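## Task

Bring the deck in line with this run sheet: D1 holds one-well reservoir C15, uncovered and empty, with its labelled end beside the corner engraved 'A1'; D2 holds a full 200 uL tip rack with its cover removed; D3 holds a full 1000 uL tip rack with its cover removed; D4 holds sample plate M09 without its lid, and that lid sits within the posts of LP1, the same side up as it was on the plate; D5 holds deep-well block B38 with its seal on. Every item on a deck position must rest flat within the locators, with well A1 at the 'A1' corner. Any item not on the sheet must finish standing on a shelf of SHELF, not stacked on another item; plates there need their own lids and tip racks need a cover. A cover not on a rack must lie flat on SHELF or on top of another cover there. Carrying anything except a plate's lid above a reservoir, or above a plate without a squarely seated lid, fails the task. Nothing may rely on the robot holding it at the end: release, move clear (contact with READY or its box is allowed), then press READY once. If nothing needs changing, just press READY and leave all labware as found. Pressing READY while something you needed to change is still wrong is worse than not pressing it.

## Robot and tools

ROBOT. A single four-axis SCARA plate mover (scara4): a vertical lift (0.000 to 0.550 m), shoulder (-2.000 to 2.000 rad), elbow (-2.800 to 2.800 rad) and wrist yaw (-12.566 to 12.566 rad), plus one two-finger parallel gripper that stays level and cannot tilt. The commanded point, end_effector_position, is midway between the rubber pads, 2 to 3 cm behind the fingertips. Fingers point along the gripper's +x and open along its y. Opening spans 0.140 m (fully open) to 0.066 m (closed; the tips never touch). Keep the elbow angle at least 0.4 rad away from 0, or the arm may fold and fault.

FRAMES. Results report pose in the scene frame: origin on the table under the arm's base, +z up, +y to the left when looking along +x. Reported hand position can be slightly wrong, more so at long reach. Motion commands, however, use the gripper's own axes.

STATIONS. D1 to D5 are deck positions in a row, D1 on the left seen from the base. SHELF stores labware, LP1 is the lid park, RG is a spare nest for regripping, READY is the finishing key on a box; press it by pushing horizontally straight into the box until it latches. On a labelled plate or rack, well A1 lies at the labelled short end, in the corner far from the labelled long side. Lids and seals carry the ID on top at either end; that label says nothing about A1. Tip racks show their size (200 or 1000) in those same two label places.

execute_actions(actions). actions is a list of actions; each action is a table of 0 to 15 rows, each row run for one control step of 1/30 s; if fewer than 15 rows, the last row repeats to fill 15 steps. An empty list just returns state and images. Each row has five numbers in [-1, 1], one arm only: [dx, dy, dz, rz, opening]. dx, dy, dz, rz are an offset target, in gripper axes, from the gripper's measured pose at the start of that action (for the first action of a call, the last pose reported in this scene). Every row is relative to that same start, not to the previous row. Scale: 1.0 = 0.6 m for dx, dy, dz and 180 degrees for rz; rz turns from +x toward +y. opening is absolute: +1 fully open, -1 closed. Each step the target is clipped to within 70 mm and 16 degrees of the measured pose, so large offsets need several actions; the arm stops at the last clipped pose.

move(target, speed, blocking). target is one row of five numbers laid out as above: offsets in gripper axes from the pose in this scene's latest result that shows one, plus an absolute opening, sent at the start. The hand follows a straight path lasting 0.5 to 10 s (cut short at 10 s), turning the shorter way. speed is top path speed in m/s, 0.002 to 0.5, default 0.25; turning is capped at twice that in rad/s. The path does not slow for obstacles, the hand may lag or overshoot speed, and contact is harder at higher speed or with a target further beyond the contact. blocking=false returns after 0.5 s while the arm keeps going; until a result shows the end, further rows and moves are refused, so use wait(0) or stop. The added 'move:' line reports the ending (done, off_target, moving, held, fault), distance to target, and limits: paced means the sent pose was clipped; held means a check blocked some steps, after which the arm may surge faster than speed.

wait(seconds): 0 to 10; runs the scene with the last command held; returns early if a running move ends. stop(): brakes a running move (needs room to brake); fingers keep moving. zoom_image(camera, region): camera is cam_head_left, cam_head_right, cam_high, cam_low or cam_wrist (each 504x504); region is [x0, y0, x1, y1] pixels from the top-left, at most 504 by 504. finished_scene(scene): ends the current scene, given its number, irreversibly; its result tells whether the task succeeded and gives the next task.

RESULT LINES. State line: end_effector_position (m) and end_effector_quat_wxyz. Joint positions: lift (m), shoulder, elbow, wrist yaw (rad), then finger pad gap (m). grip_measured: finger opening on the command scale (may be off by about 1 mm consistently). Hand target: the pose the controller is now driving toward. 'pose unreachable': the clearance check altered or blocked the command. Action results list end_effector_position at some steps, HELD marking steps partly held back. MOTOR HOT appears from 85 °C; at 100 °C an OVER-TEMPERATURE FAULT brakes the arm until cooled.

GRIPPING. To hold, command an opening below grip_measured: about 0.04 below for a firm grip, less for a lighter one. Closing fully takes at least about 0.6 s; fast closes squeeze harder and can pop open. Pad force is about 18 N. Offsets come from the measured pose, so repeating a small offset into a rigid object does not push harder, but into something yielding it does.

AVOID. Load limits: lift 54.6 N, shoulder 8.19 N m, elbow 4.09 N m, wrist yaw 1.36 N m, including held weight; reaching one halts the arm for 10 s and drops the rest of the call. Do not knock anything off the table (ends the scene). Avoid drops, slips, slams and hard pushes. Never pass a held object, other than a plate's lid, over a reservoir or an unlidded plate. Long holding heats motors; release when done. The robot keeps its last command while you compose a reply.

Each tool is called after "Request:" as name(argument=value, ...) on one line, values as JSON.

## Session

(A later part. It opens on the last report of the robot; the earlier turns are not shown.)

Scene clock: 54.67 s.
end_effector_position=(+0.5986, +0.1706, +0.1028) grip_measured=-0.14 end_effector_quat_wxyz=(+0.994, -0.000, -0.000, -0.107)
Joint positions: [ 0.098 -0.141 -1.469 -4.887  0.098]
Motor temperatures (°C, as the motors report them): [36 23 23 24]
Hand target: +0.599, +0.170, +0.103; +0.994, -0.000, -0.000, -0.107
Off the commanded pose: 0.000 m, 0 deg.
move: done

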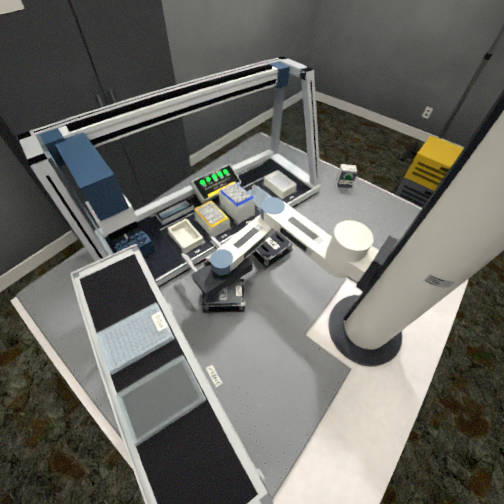

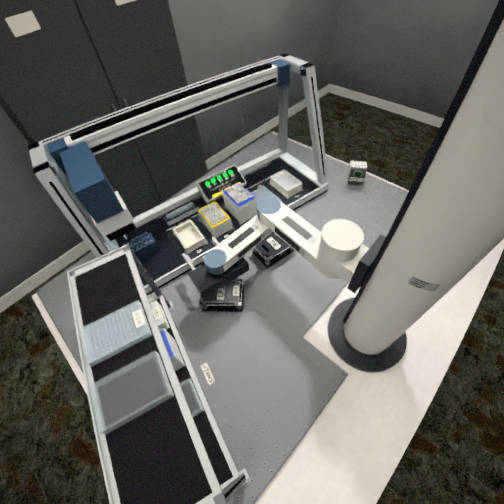

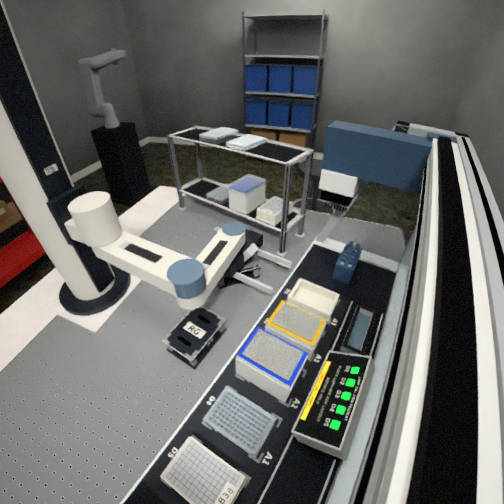

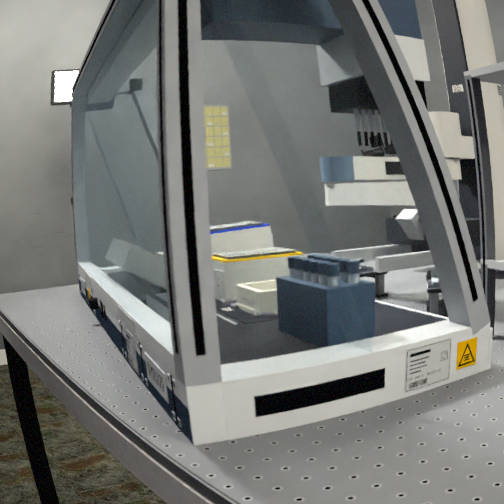

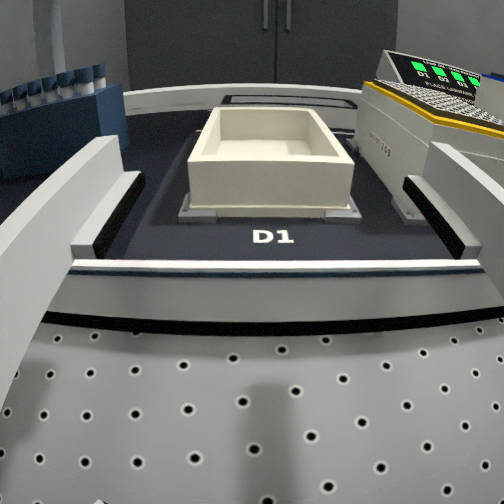

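Request:
zoom_image(camera="cam_low", region=[200, 210, 320, 330])

Request:
zoom_image(camera="cam_wrist", region=[160, 90, 380, 250])

Request:
zoom_image(camera="cam_high", region=[260, 260, 370, 370])

Region (200, 210, 320, 330) of cam_low's 504x504 image, scaled by 4.200, with more detail than that image has.

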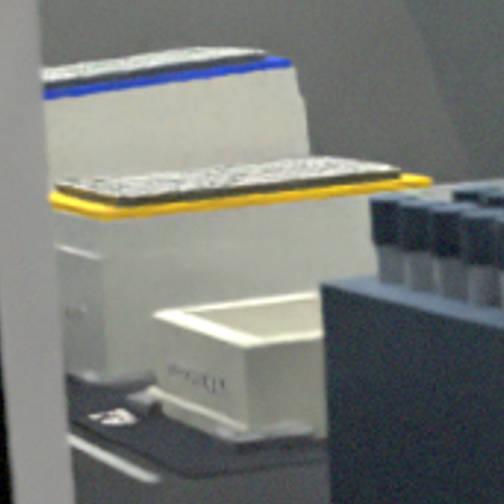

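Region (160, 90, 380, 250) of cam_wrist's 504x504 image, scaled by 2.291, with more detail than that image has; it fills the top 367 rows of this view, and the rest is white.

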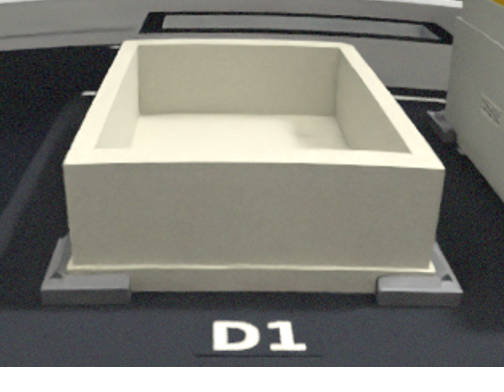

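Region (260, 260, 370, 370) of cam_high's 504x504 image, scaled by 4.582, with more detail than that image has.

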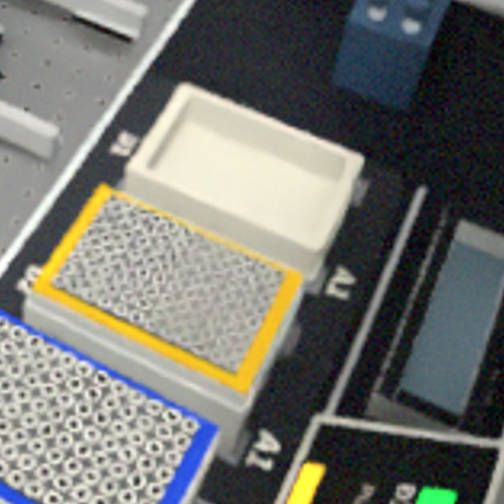

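Request:
zoom_image(camera="cam_low", region=[232, 285, 268, 318])

Region (232, 285, 268, 318) of cam_low's 504x504 image, scaled by 14.000, with more detail than that image has; it fills the top 462 rows of this view, and the rest is white.

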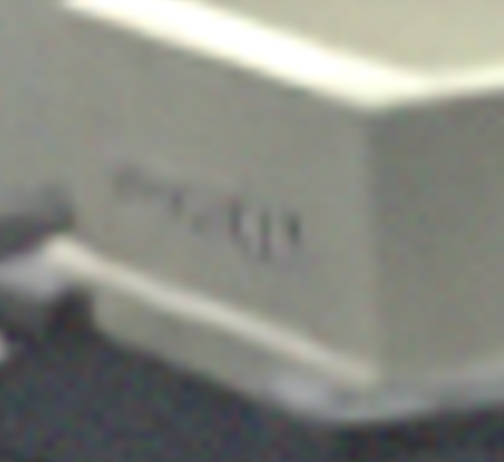

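Request:
move(target=[0.0, -0.4142, 0.012, 0, -0.135], speed=0.4)

Scene clock: 56.70 s.
end_effector_position=(+0.5461, -0.0726, +0.1099) grip_measured=-0.13 end_effector_quat_wxyz=(+0.994, -0.000, -0.000, -0.107)
Joint positions: [ 0.105 -1.131 -0.94  -4.427  0.098]
Motor temperatures (°C, as the motors report them): [36 23 23 24]
Hand target: +0.546, -0.072, +0.110; +0.994, -0.000, -0.000, -0.107
Off the commanded pose: 0.001 m, 0 deg.
move: done

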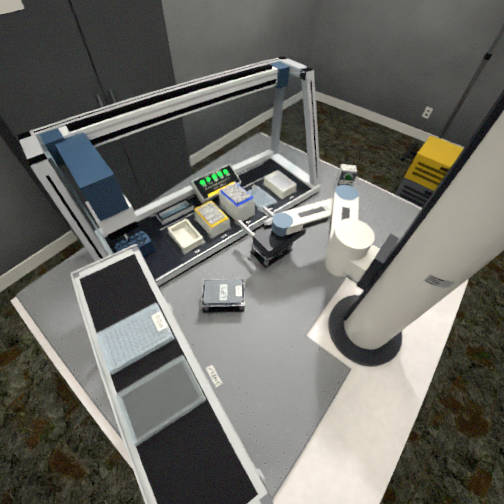

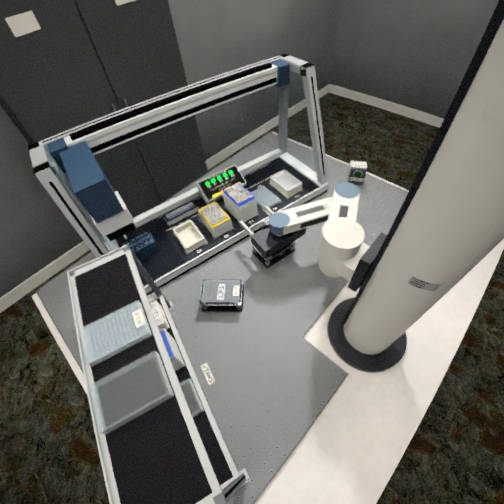

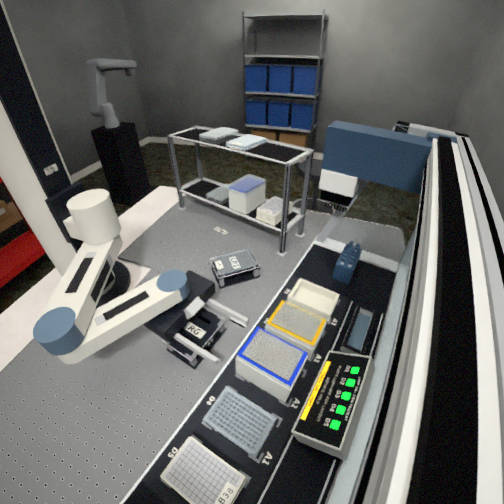

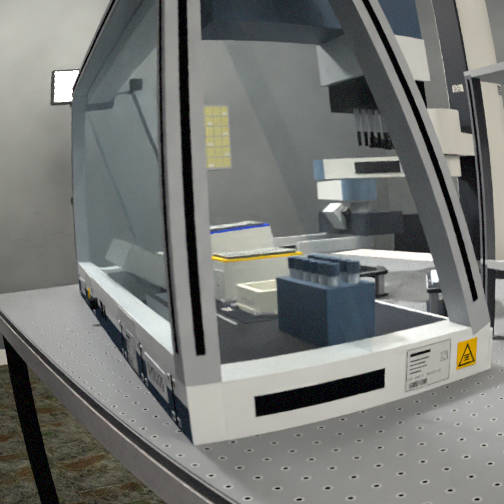

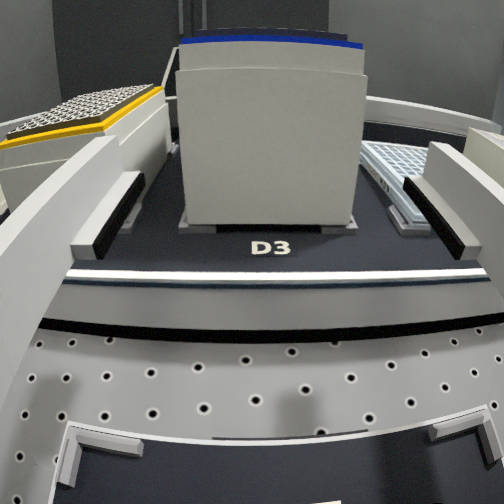

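Request:
zoom_image(camera="cam_wrist", region=[355, 135, 435, 235])

Request:
zoom_image(camera="cam_wrist", region=[165, 190, 375, 260])

Region (355, 135, 435, 235) of cam_wrist's 504x504 image, scaled by 5.040, with more detail than that image has; it fills the left 403 columns of this view, and the rest is white.

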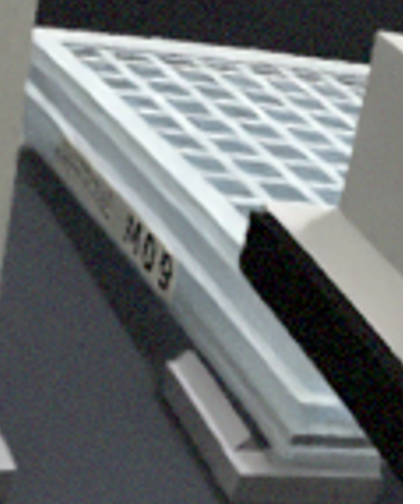

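Region (165, 190, 375, 260) of cam_wrist's 504x504 image, scaled by 2.400, with more detail than that image has.

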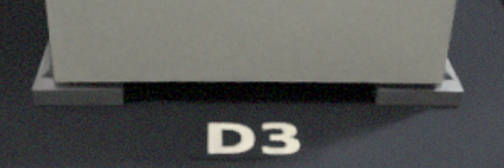

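Request:
move(target=[0.196, 0, 0, 0, -0.135], speed=0.2)

Scene clock: 58.30 s.
end_effector_position=(+0.6610, -0.0976, +0.1099) grip_measured=-0.14 end_effector_quat_wxyz=(+0.994, -0.000, -0.000, -0.107)
Joint positions: [ 0.105 -0.93  -1.501 -4.068  0.098]
Motor temperatures (°C, as the motors report them): [36 23 23 24]
Hand target: +0.661, -0.098, +0.110; +0.994, -0.000, -0.000, -0.107
Off the commanded pose: 0.000 m, 0 deg.
move: done

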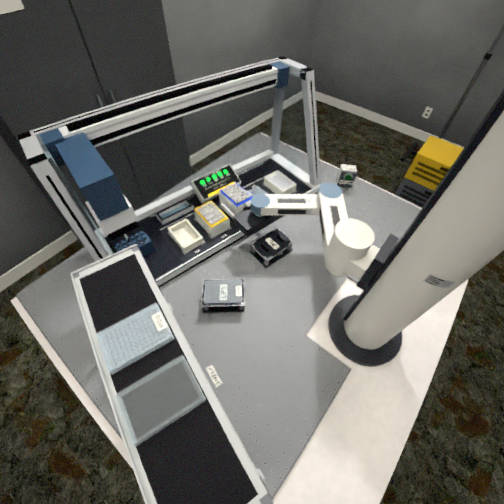

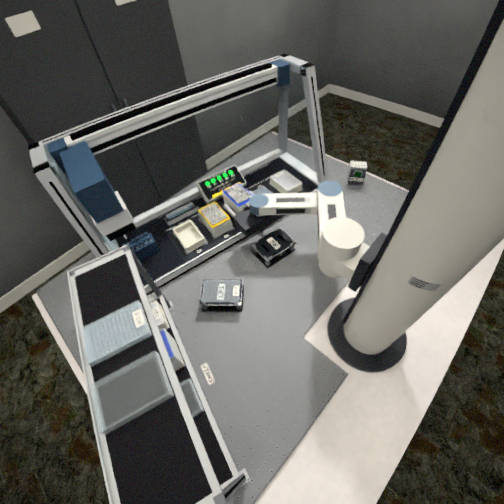

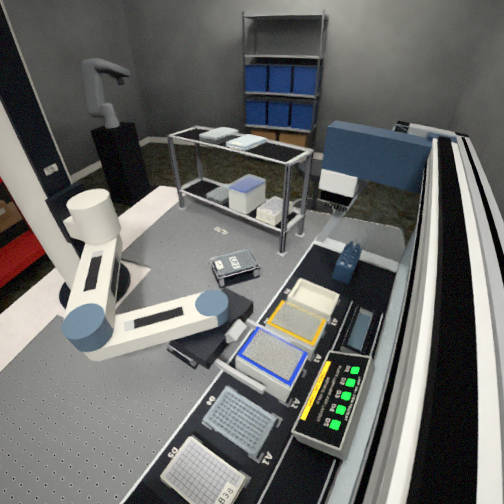

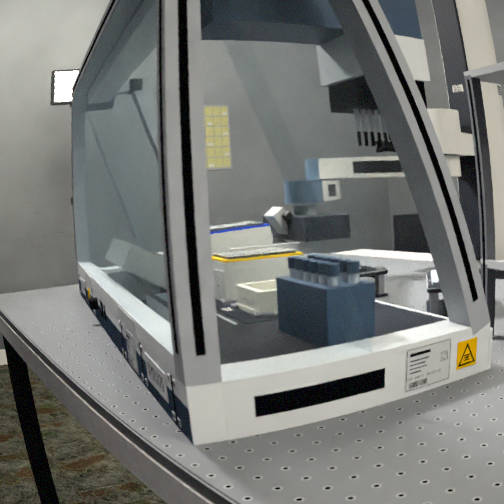

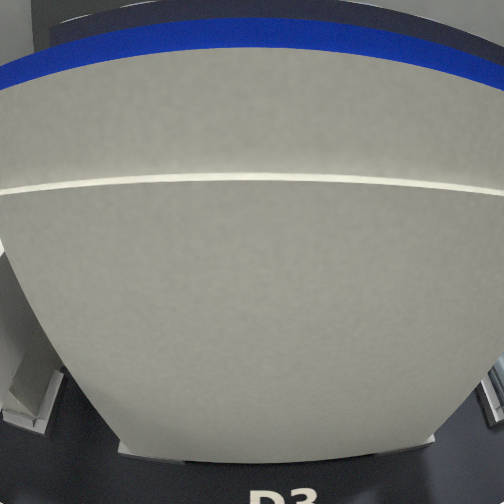

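Request:
zoom_image(camera="cam_wrist", region=[90, 410, 230, 490])

Request:
zoom_image(camera="cam_wrist", region=[330, 400, 470, 480])

Region (90, 410, 230, 490) of cam_wrist's 504x504 image, scaled by 3.600, with more detail than that image has; it fills the top 288 rows of this view, and the rest is white.

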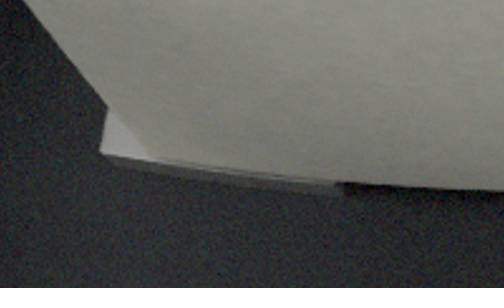

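Region (330, 400, 470, 480) of cam_wrist's 504x504 image, scaled by 3.600, with more detail than that image has; it fills the top 288 rows of this view, and the rest is white.

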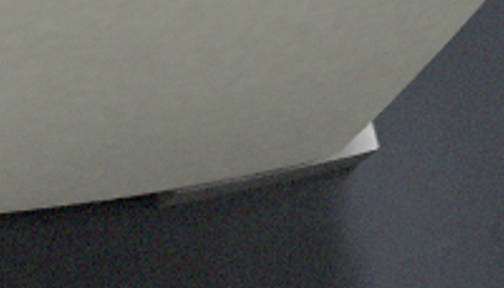

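Request:
execute_actions(actions=[[[0,0,0,0,-0.19],[0,0,0,0,-0.24],[0,0,0,0,-0.29],[0,0,0,0,-0.34],[0,0,0,0,-0.38],[0,0,0,0,-0.41],[0,0,0,0,-0.43],[0,0,0,0,-0.445],[0,0,0,0,-0.46],[0,0,0,0,-0.47],[0,0,0,0,-0.48],[0,0,0,0,-0.49],[0,0,0,0,-0.50],[0,0,0,0,-0.505],[0,0,0,0,-0.51]]])

Scene clock: 59.57 s.
end_effector_position=(+0.6611, -0.0976, +0.1099) grip_measured=-0.46 end_effector_quat_wxyz=(+0.994, -0.000, -0.000, -0.107)
Joint positions: [ 0.105 -0.93  -1.501 -4.068  0.086]
Motor temperatures (°C, as the motors report them): [36 23 23 24]
Hand target: +0.661, -0.098, +0.110; +0.994, -0.000, -0.000, -0.107
Off the commanded pose: 0.000 m, 0 deg.
Step readings (end_effector_position):
0: (+0.6610, -0.0976, +0.1099)
1: (+0.6610, -0.0976, +0.1099)
2: (+0.6610, -0.0976, +0.1099)
4: (+0.6610, -0.0976, +0.1099)
8: (+0.6610, -0.0976, +0.1099)
15: end_effector_position above

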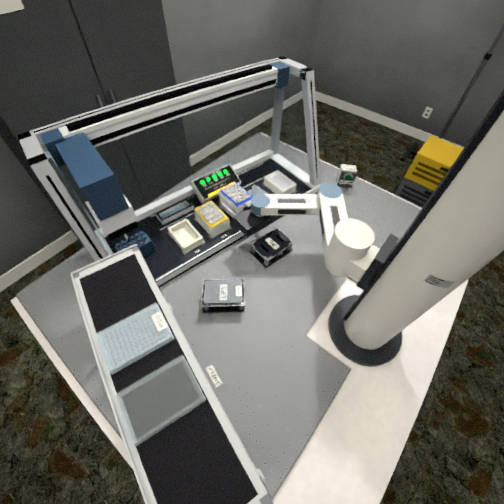

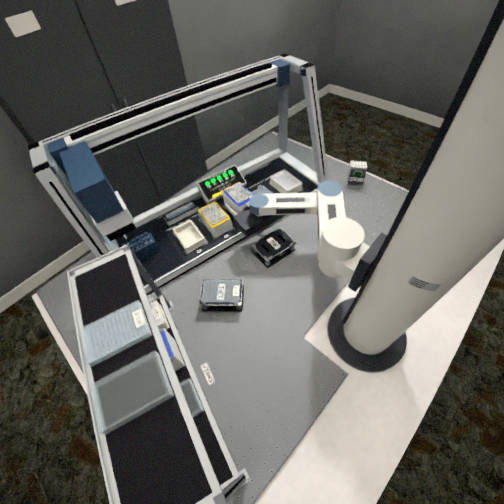

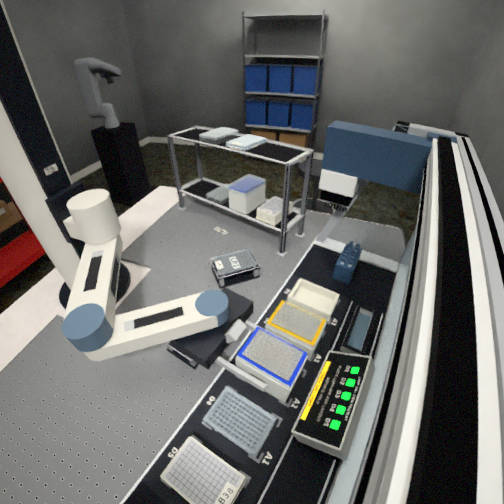

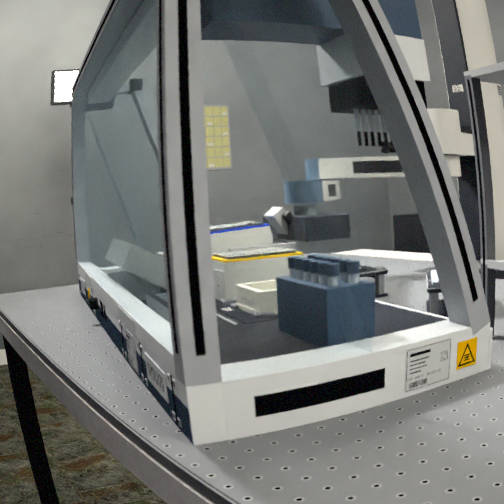

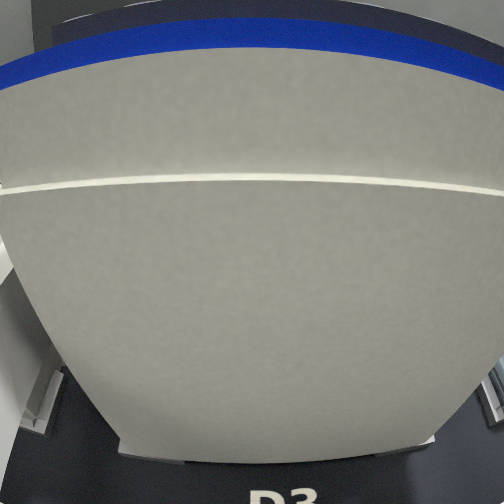

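Request:
execute_actions(actions=[[[0,0,0.0007,0,-0.51],[0,0,0.0014,0,-0.51],[0,0,0.0021,0,-0.51],[0,0,0.0028,0,-0.51],[0.0005,0,0.0028,0,-0.51],[0.0015,0,0.0028,0,-0.51],[0.0025,0,0.0028,0,-0.51],[0.0035,0,0.0028,0,-0.51],[0.0045,0,0.0028,0,-0.51],[0.0055,0,0.0028,0,-0.51],[0.0065,0,0.0028,0,-0.51],[0.0072,0,0.0028,0,-0.51],[0.0076,0,0.0028,0,-0.51],[0.0076,0,0.0028,0,-0.51],[0.0076,0,0.0028,0,-0.51]]])

Request:
execute_actions(actions=[])

Scene clock: 60.40 s.
end_effector_position=(+0.6655, -0.0985, +0.1116) grip_measured=-0.46 end_effector_quat_wxyz=(+0.994, -0.000, -0.000, -0.107)
Joint positions: [ 0.107 -0.92  -1.525 -4.053  0.086]
Motor temperatures (°C, as the motors report them): [36 23 23 24]
Hand target: +0.666, -0.099, +0.112; +0.994, -0.000, -0.000, -0.107
Off the commanded pose: 0.000 m, 0 deg.
Step readings (end_effector_position):
0: (+0.6611, -0.0976, +0.1099)
1: (+0.6611, -0.0976, +0.1100)
2: (+0.6611, -0.0976, +0.1104)
4: (+0.6611, -0.0976, +0.1112)
8: (+0.6626, -0.0979, +0.1116)
15: end_effector_position above

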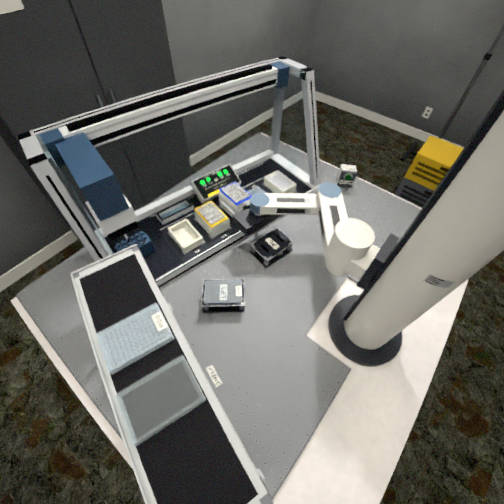

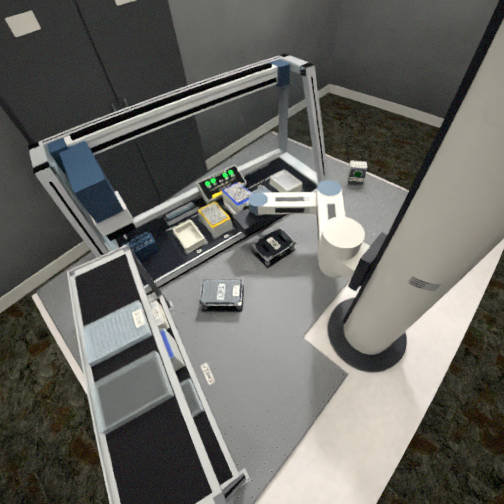

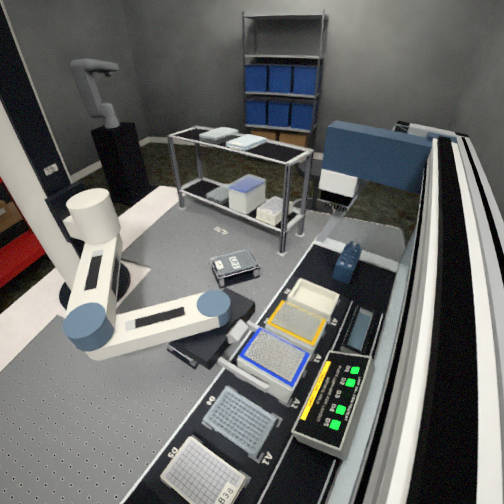

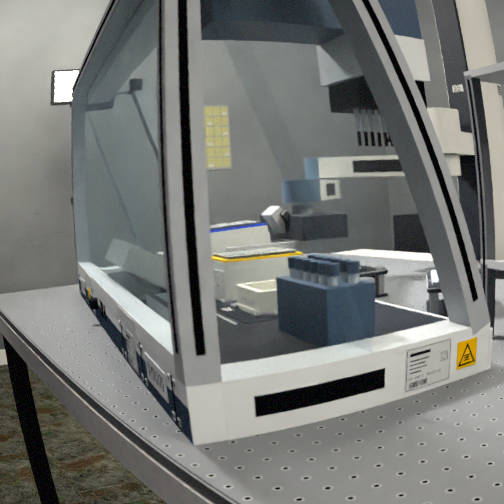

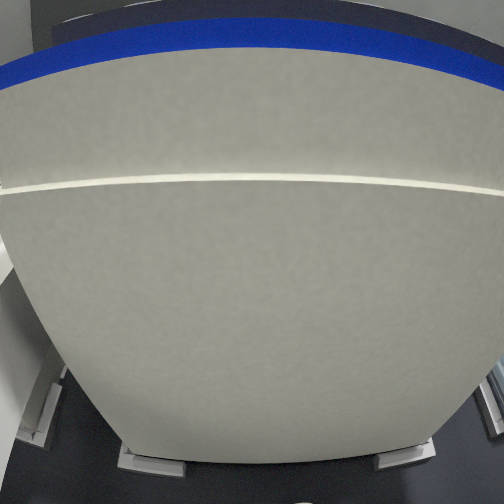

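Scene clock: 60.40 s.
end_effector_position=(+0.6655, -0.0985, +0.1116) grip_measured=-0.46 end_effector_quat_wxyz=(+0.994, -0.000, -0.000, -0.107)
Joint positions: [ 0.107 -0.92  -1.525 -4.053  0.086]
Motor temperatures (°C, as the motors report them): [36 23 23 24]
Hand target: +0.666, -0.099, +0.112; +0.994, -0.000, -0.000, -0.107
Off the commanded pose: 0.000 m, 0 deg.

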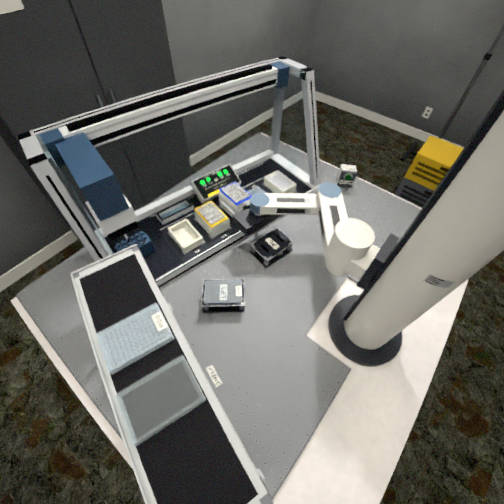

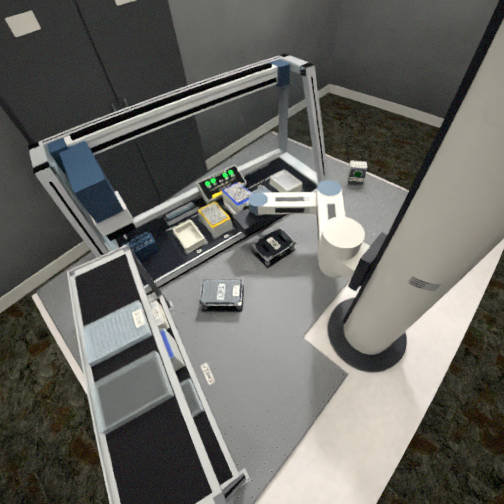

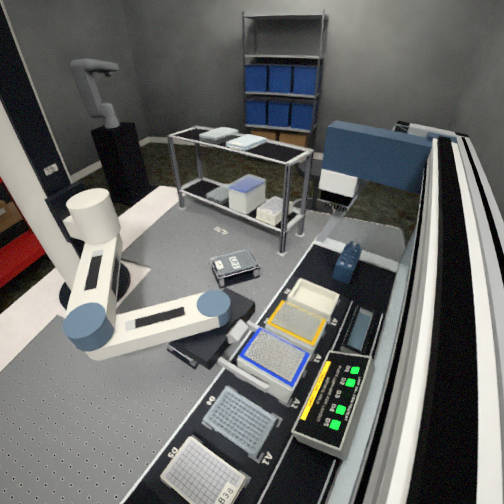

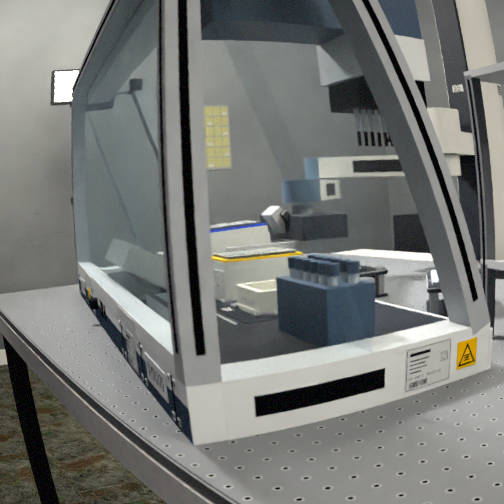

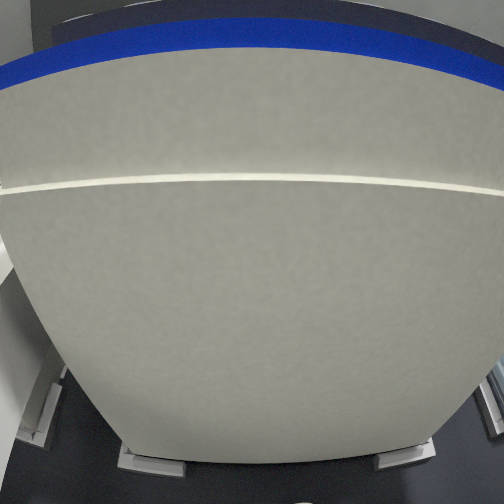

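Request:
zoom_image(camera="cam_wrist", region=[100, 420, 205, 490])

Request:
zoom_image(camera="cam_wrist", region=[350, 415, 455, 485])

Region (100, 420, 205, 490) of cam_wrist's 504x504 image, scaled by 4.800, with more detail than that image has.

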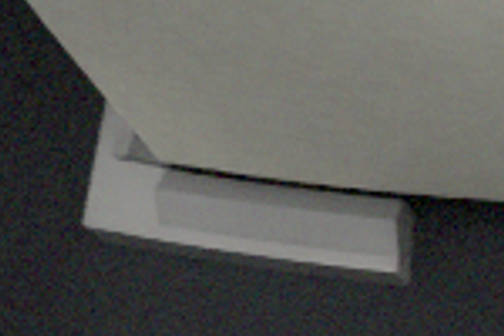

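Region (350, 415, 455, 485) of cam_wrist's 504x504 image, scaled by 4.800, with more detail than that image has.

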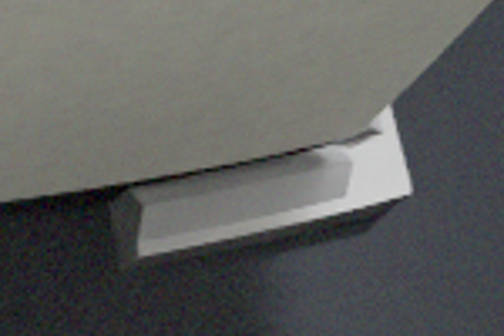

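Request:
execute_actions(actions=[[[0.0004,0,0,0,-0.51],[0.0008,0,0,0,-0.51],[0.0012,0,-0.0005,0,-0.505],[0.0012,0,-0.0011,0,-0.50],[0.0012,0,-0.0017,0,-0.495],[0.0012,0,-0.0023,0,-0.49],[0.0012,0,-0.0028,0,-0.485],[0.0011,0,-0.0033,0,-0.485],[0.0009,0,-0.0038,0,-0.485],[0.0007,0,-0.0043,0,-0.485],[0.0005,0,-0.0048,0,-0.485],[0.0003,0,-0.0053,0,-0.485],[0.0002,0,-0.0058,0,-0.485],[0.0001,0,-0.0063,0,-0.485],[0.0,0,-0.0067,0,-0.485]]])

Scene clock: 61.93 s.
end_effector_position=(+0.6655, -0.0984, +0.1079) grip_measured=-0.46 end_effector_quat_wxyz=(+0.994, -0.000, -0.000, -0.107)
Joint positions: [ 0.103 -0.92  -1.525 -4.053  0.086]
Motor temperatures (°C, as the motors report them): [36 23 23 24]
Hand target: +0.665, -0.099, +0.108; +0.994, -0.000, -0.000, -0.107
Off the commanded pose: 0.000 m, 0 deg.
Step readings (end_effector_position):
0: (+0.6655, -0.0985, +0.1116)
1: (+0.6655, -0.0985, +0.1116)
2: (+0.6657, -0.0986, +0.1116)
4: (+0.6661, -0.0987, +0.1113)
8: (+0.6661, -0.0986, +0.1098)
15: end_effector_position above

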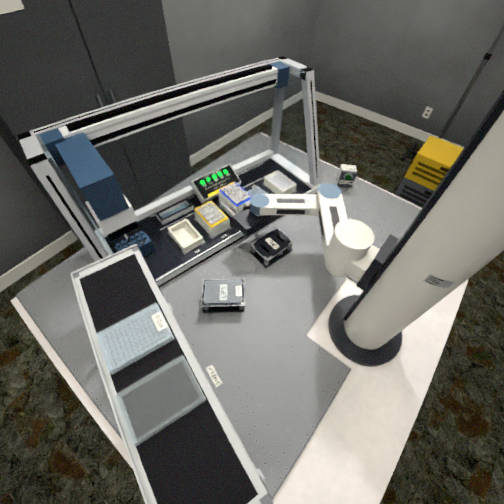

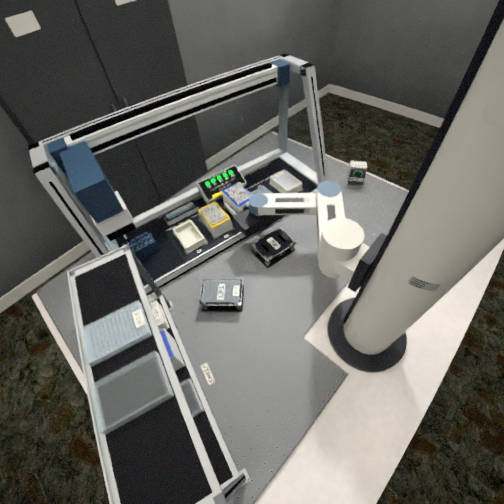

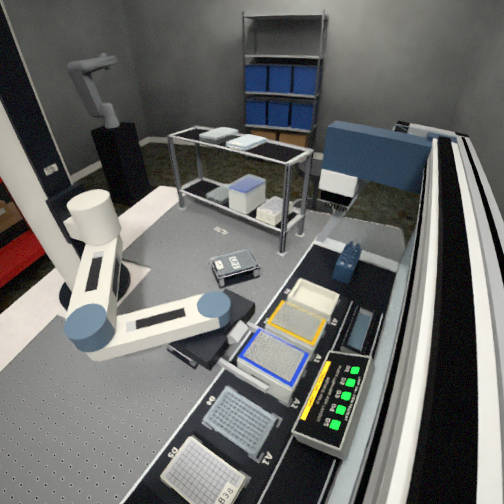

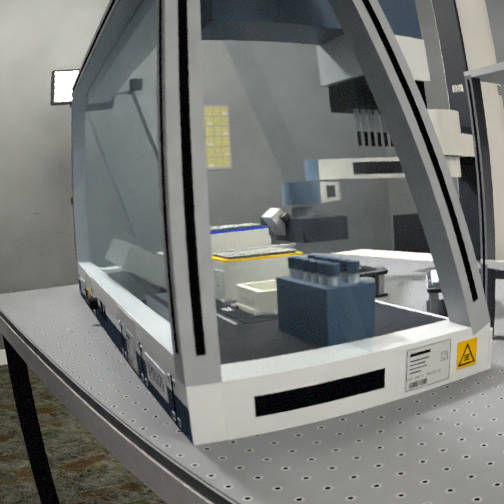

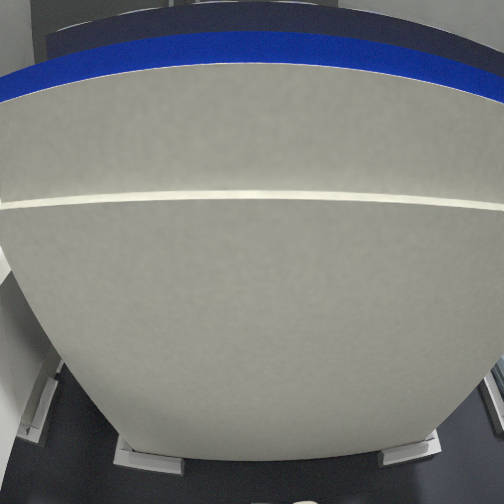

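Request:
execute_actions(actions=[[[-0.0002,0,-0.0007,0,-0.482],[-0.0004,0,-0.0010,0,-0.478],[-0.0005,0,-0.0012,0,-0.474],[-0.0005,0,-0.0012,0,-0.470],[-0.0005,0,-0.0012,0,-0.466],[-0.0005,0,-0.0012,0,-0.462],[-0.0005,0,-0.0012,0,-0.455],[-0.0005,0,-0.0012,0,-0.44],[-0.0005,0,-0.0012,0,-0.40],[-0.0005,0,-0.0012,0,-0.30],[-0.0005,0,-0.0012,0,-0.2],[-0.0005,0,-0.0012,0,-0.135],[-0.005,0,-0.0012,0,-0.135],[-0.015,0,-0.0012,0,-0.135],[-0.03,0,-0.0012,0,-0.135]]])

Scene clock: 62.70 s.
end_effector_position=(+0.6590, -0.0969, +0.1072) grip_measured=-0.14 end_effector_quat_wxyz=(+0.994, -0.000, -0.000, -0.107)
Joint positions: [ 0.102 -0.934 -1.489 -4.075  0.098]
Motor temperatures (°C, as the motors report them): [36 23 23 24]
Hand target: +0.649, -0.095, +0.107; +0.994, -0.000, -0.000, -0.107
Off the commanded pose: 0.011 m, 0 deg.
Step readings (end_effector_position):
0: (+0.6654, -0.0984, +0.1077)
1: (+0.6654, -0.0983, +0.1077)
2: (+0.6654, -0.0983, +0.1076)
4: (+0.6652, -0.0983, +0.1073)
8: (+0.6652, -0.0983, +0.1072)
15: end_effector_position above

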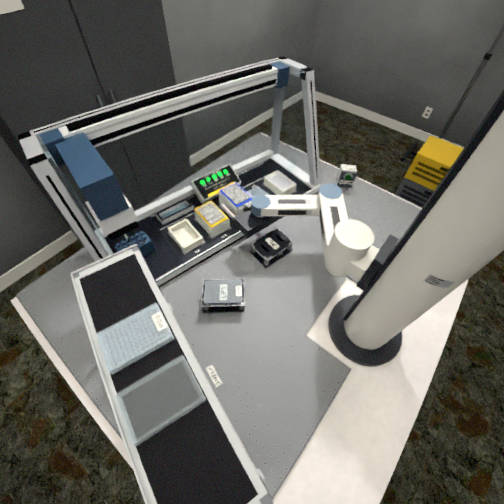

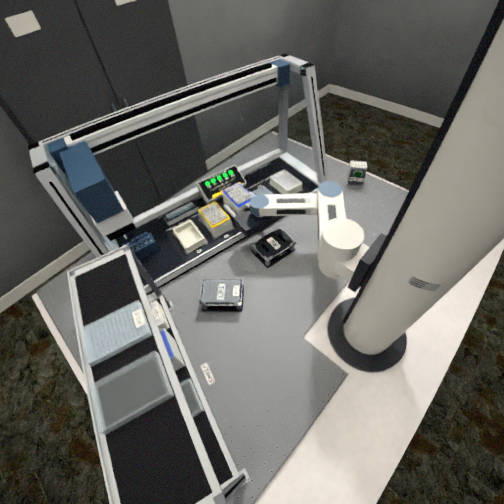

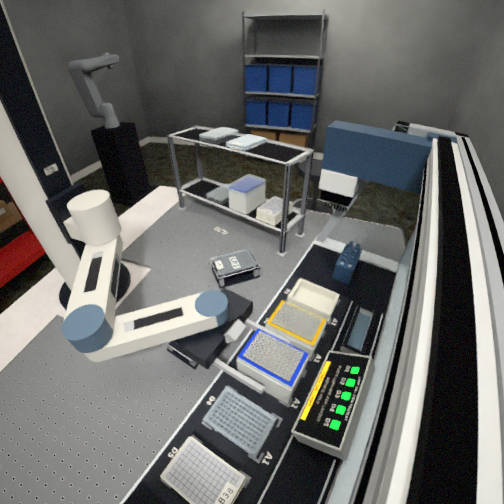

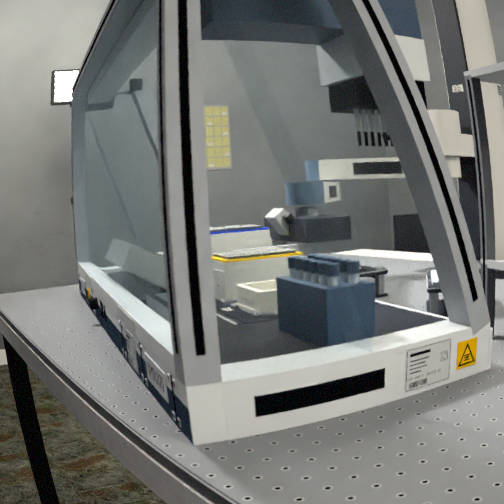

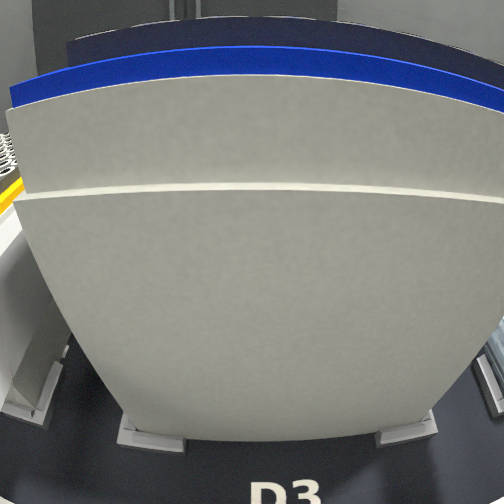

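Request:
move(target=[-0.158, 0, -0.01, 0, -0.135], speed=0.35)

Scene clock: 63.60 s.
end_effector_position=(+0.5663, -0.0768, +0.1012) grip_measured=-0.14 end_effector_quat_wxyz=(+0.994, -0.000, -0.000, -0.107)
Joint positions: [ 0.096 -1.103 -1.032 -4.363  0.098]
Motor temperatures (°C, as the motors report them): [36 23 23 24]
Hand target: +0.566, -0.077, +0.101; +0.994, -0.000, -0.000, -0.107
Off the commanded pose: 0.000 m, 0 deg.
move: done

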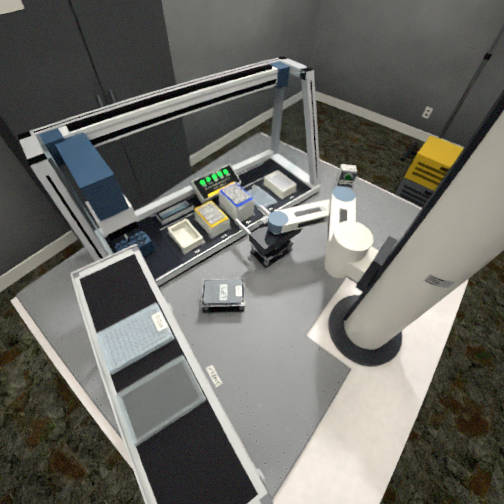

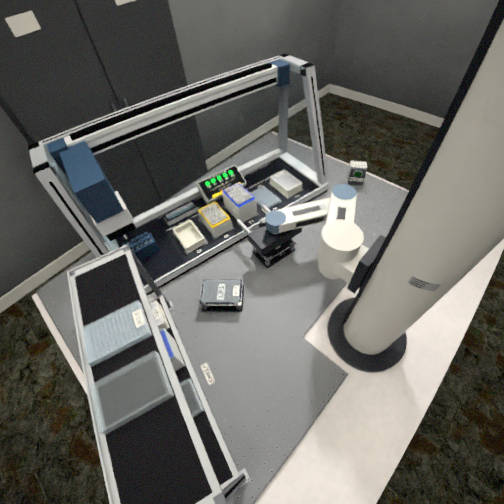

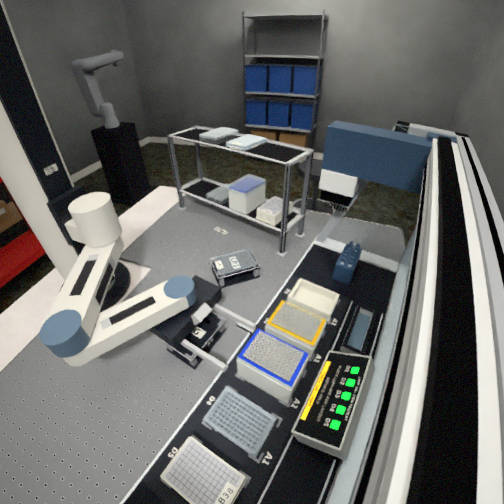

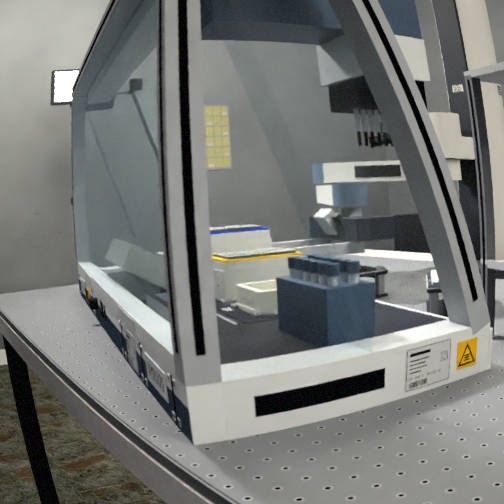

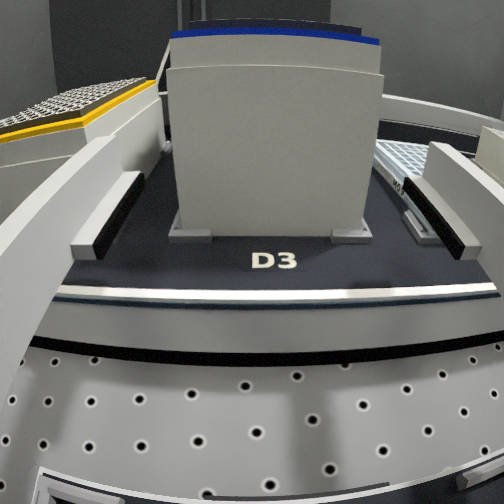

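Request:
zoom_image(camera="cam_wrist", region=[155, 195, 385, 275])

Request:
zoom_image(camera="cam_high", region=[225, 320, 335, 430])

Request:
zoom_image(camera="cam_low", region=[200, 210, 320, 330])

Region (155, 195, 385, 275) of cam_wrist's 504x504 image, scaled by 2.191, with more detail than that image has; it fills the top 175 rows of this view, and the rest is white.

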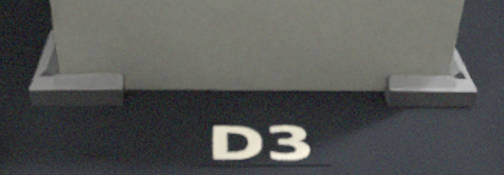

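Region (225, 320, 335, 430) of cam_high's 504x504 image, scaled by 4.582, with more detail than that image has.

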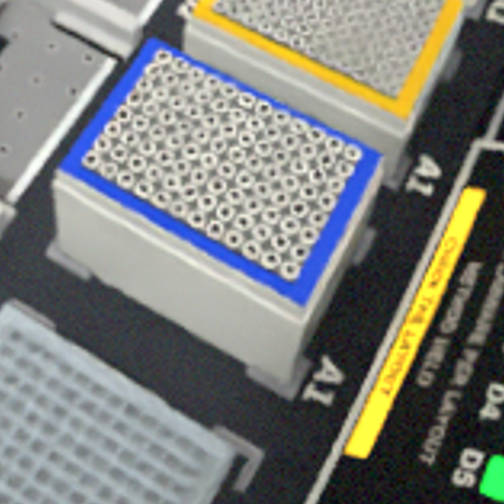

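Region (200, 210, 320, 330) of cam_low's 504x504 image, scaled by 4.200, with more detail than that image has.

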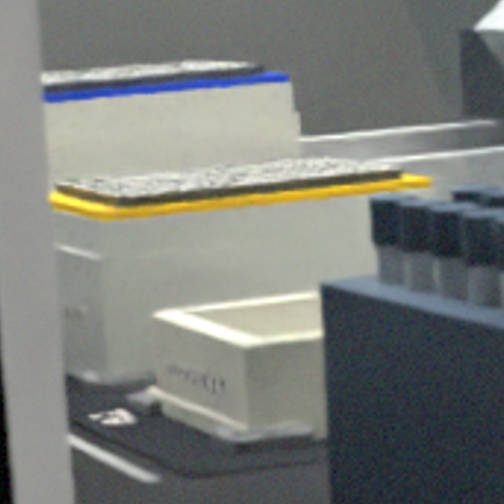

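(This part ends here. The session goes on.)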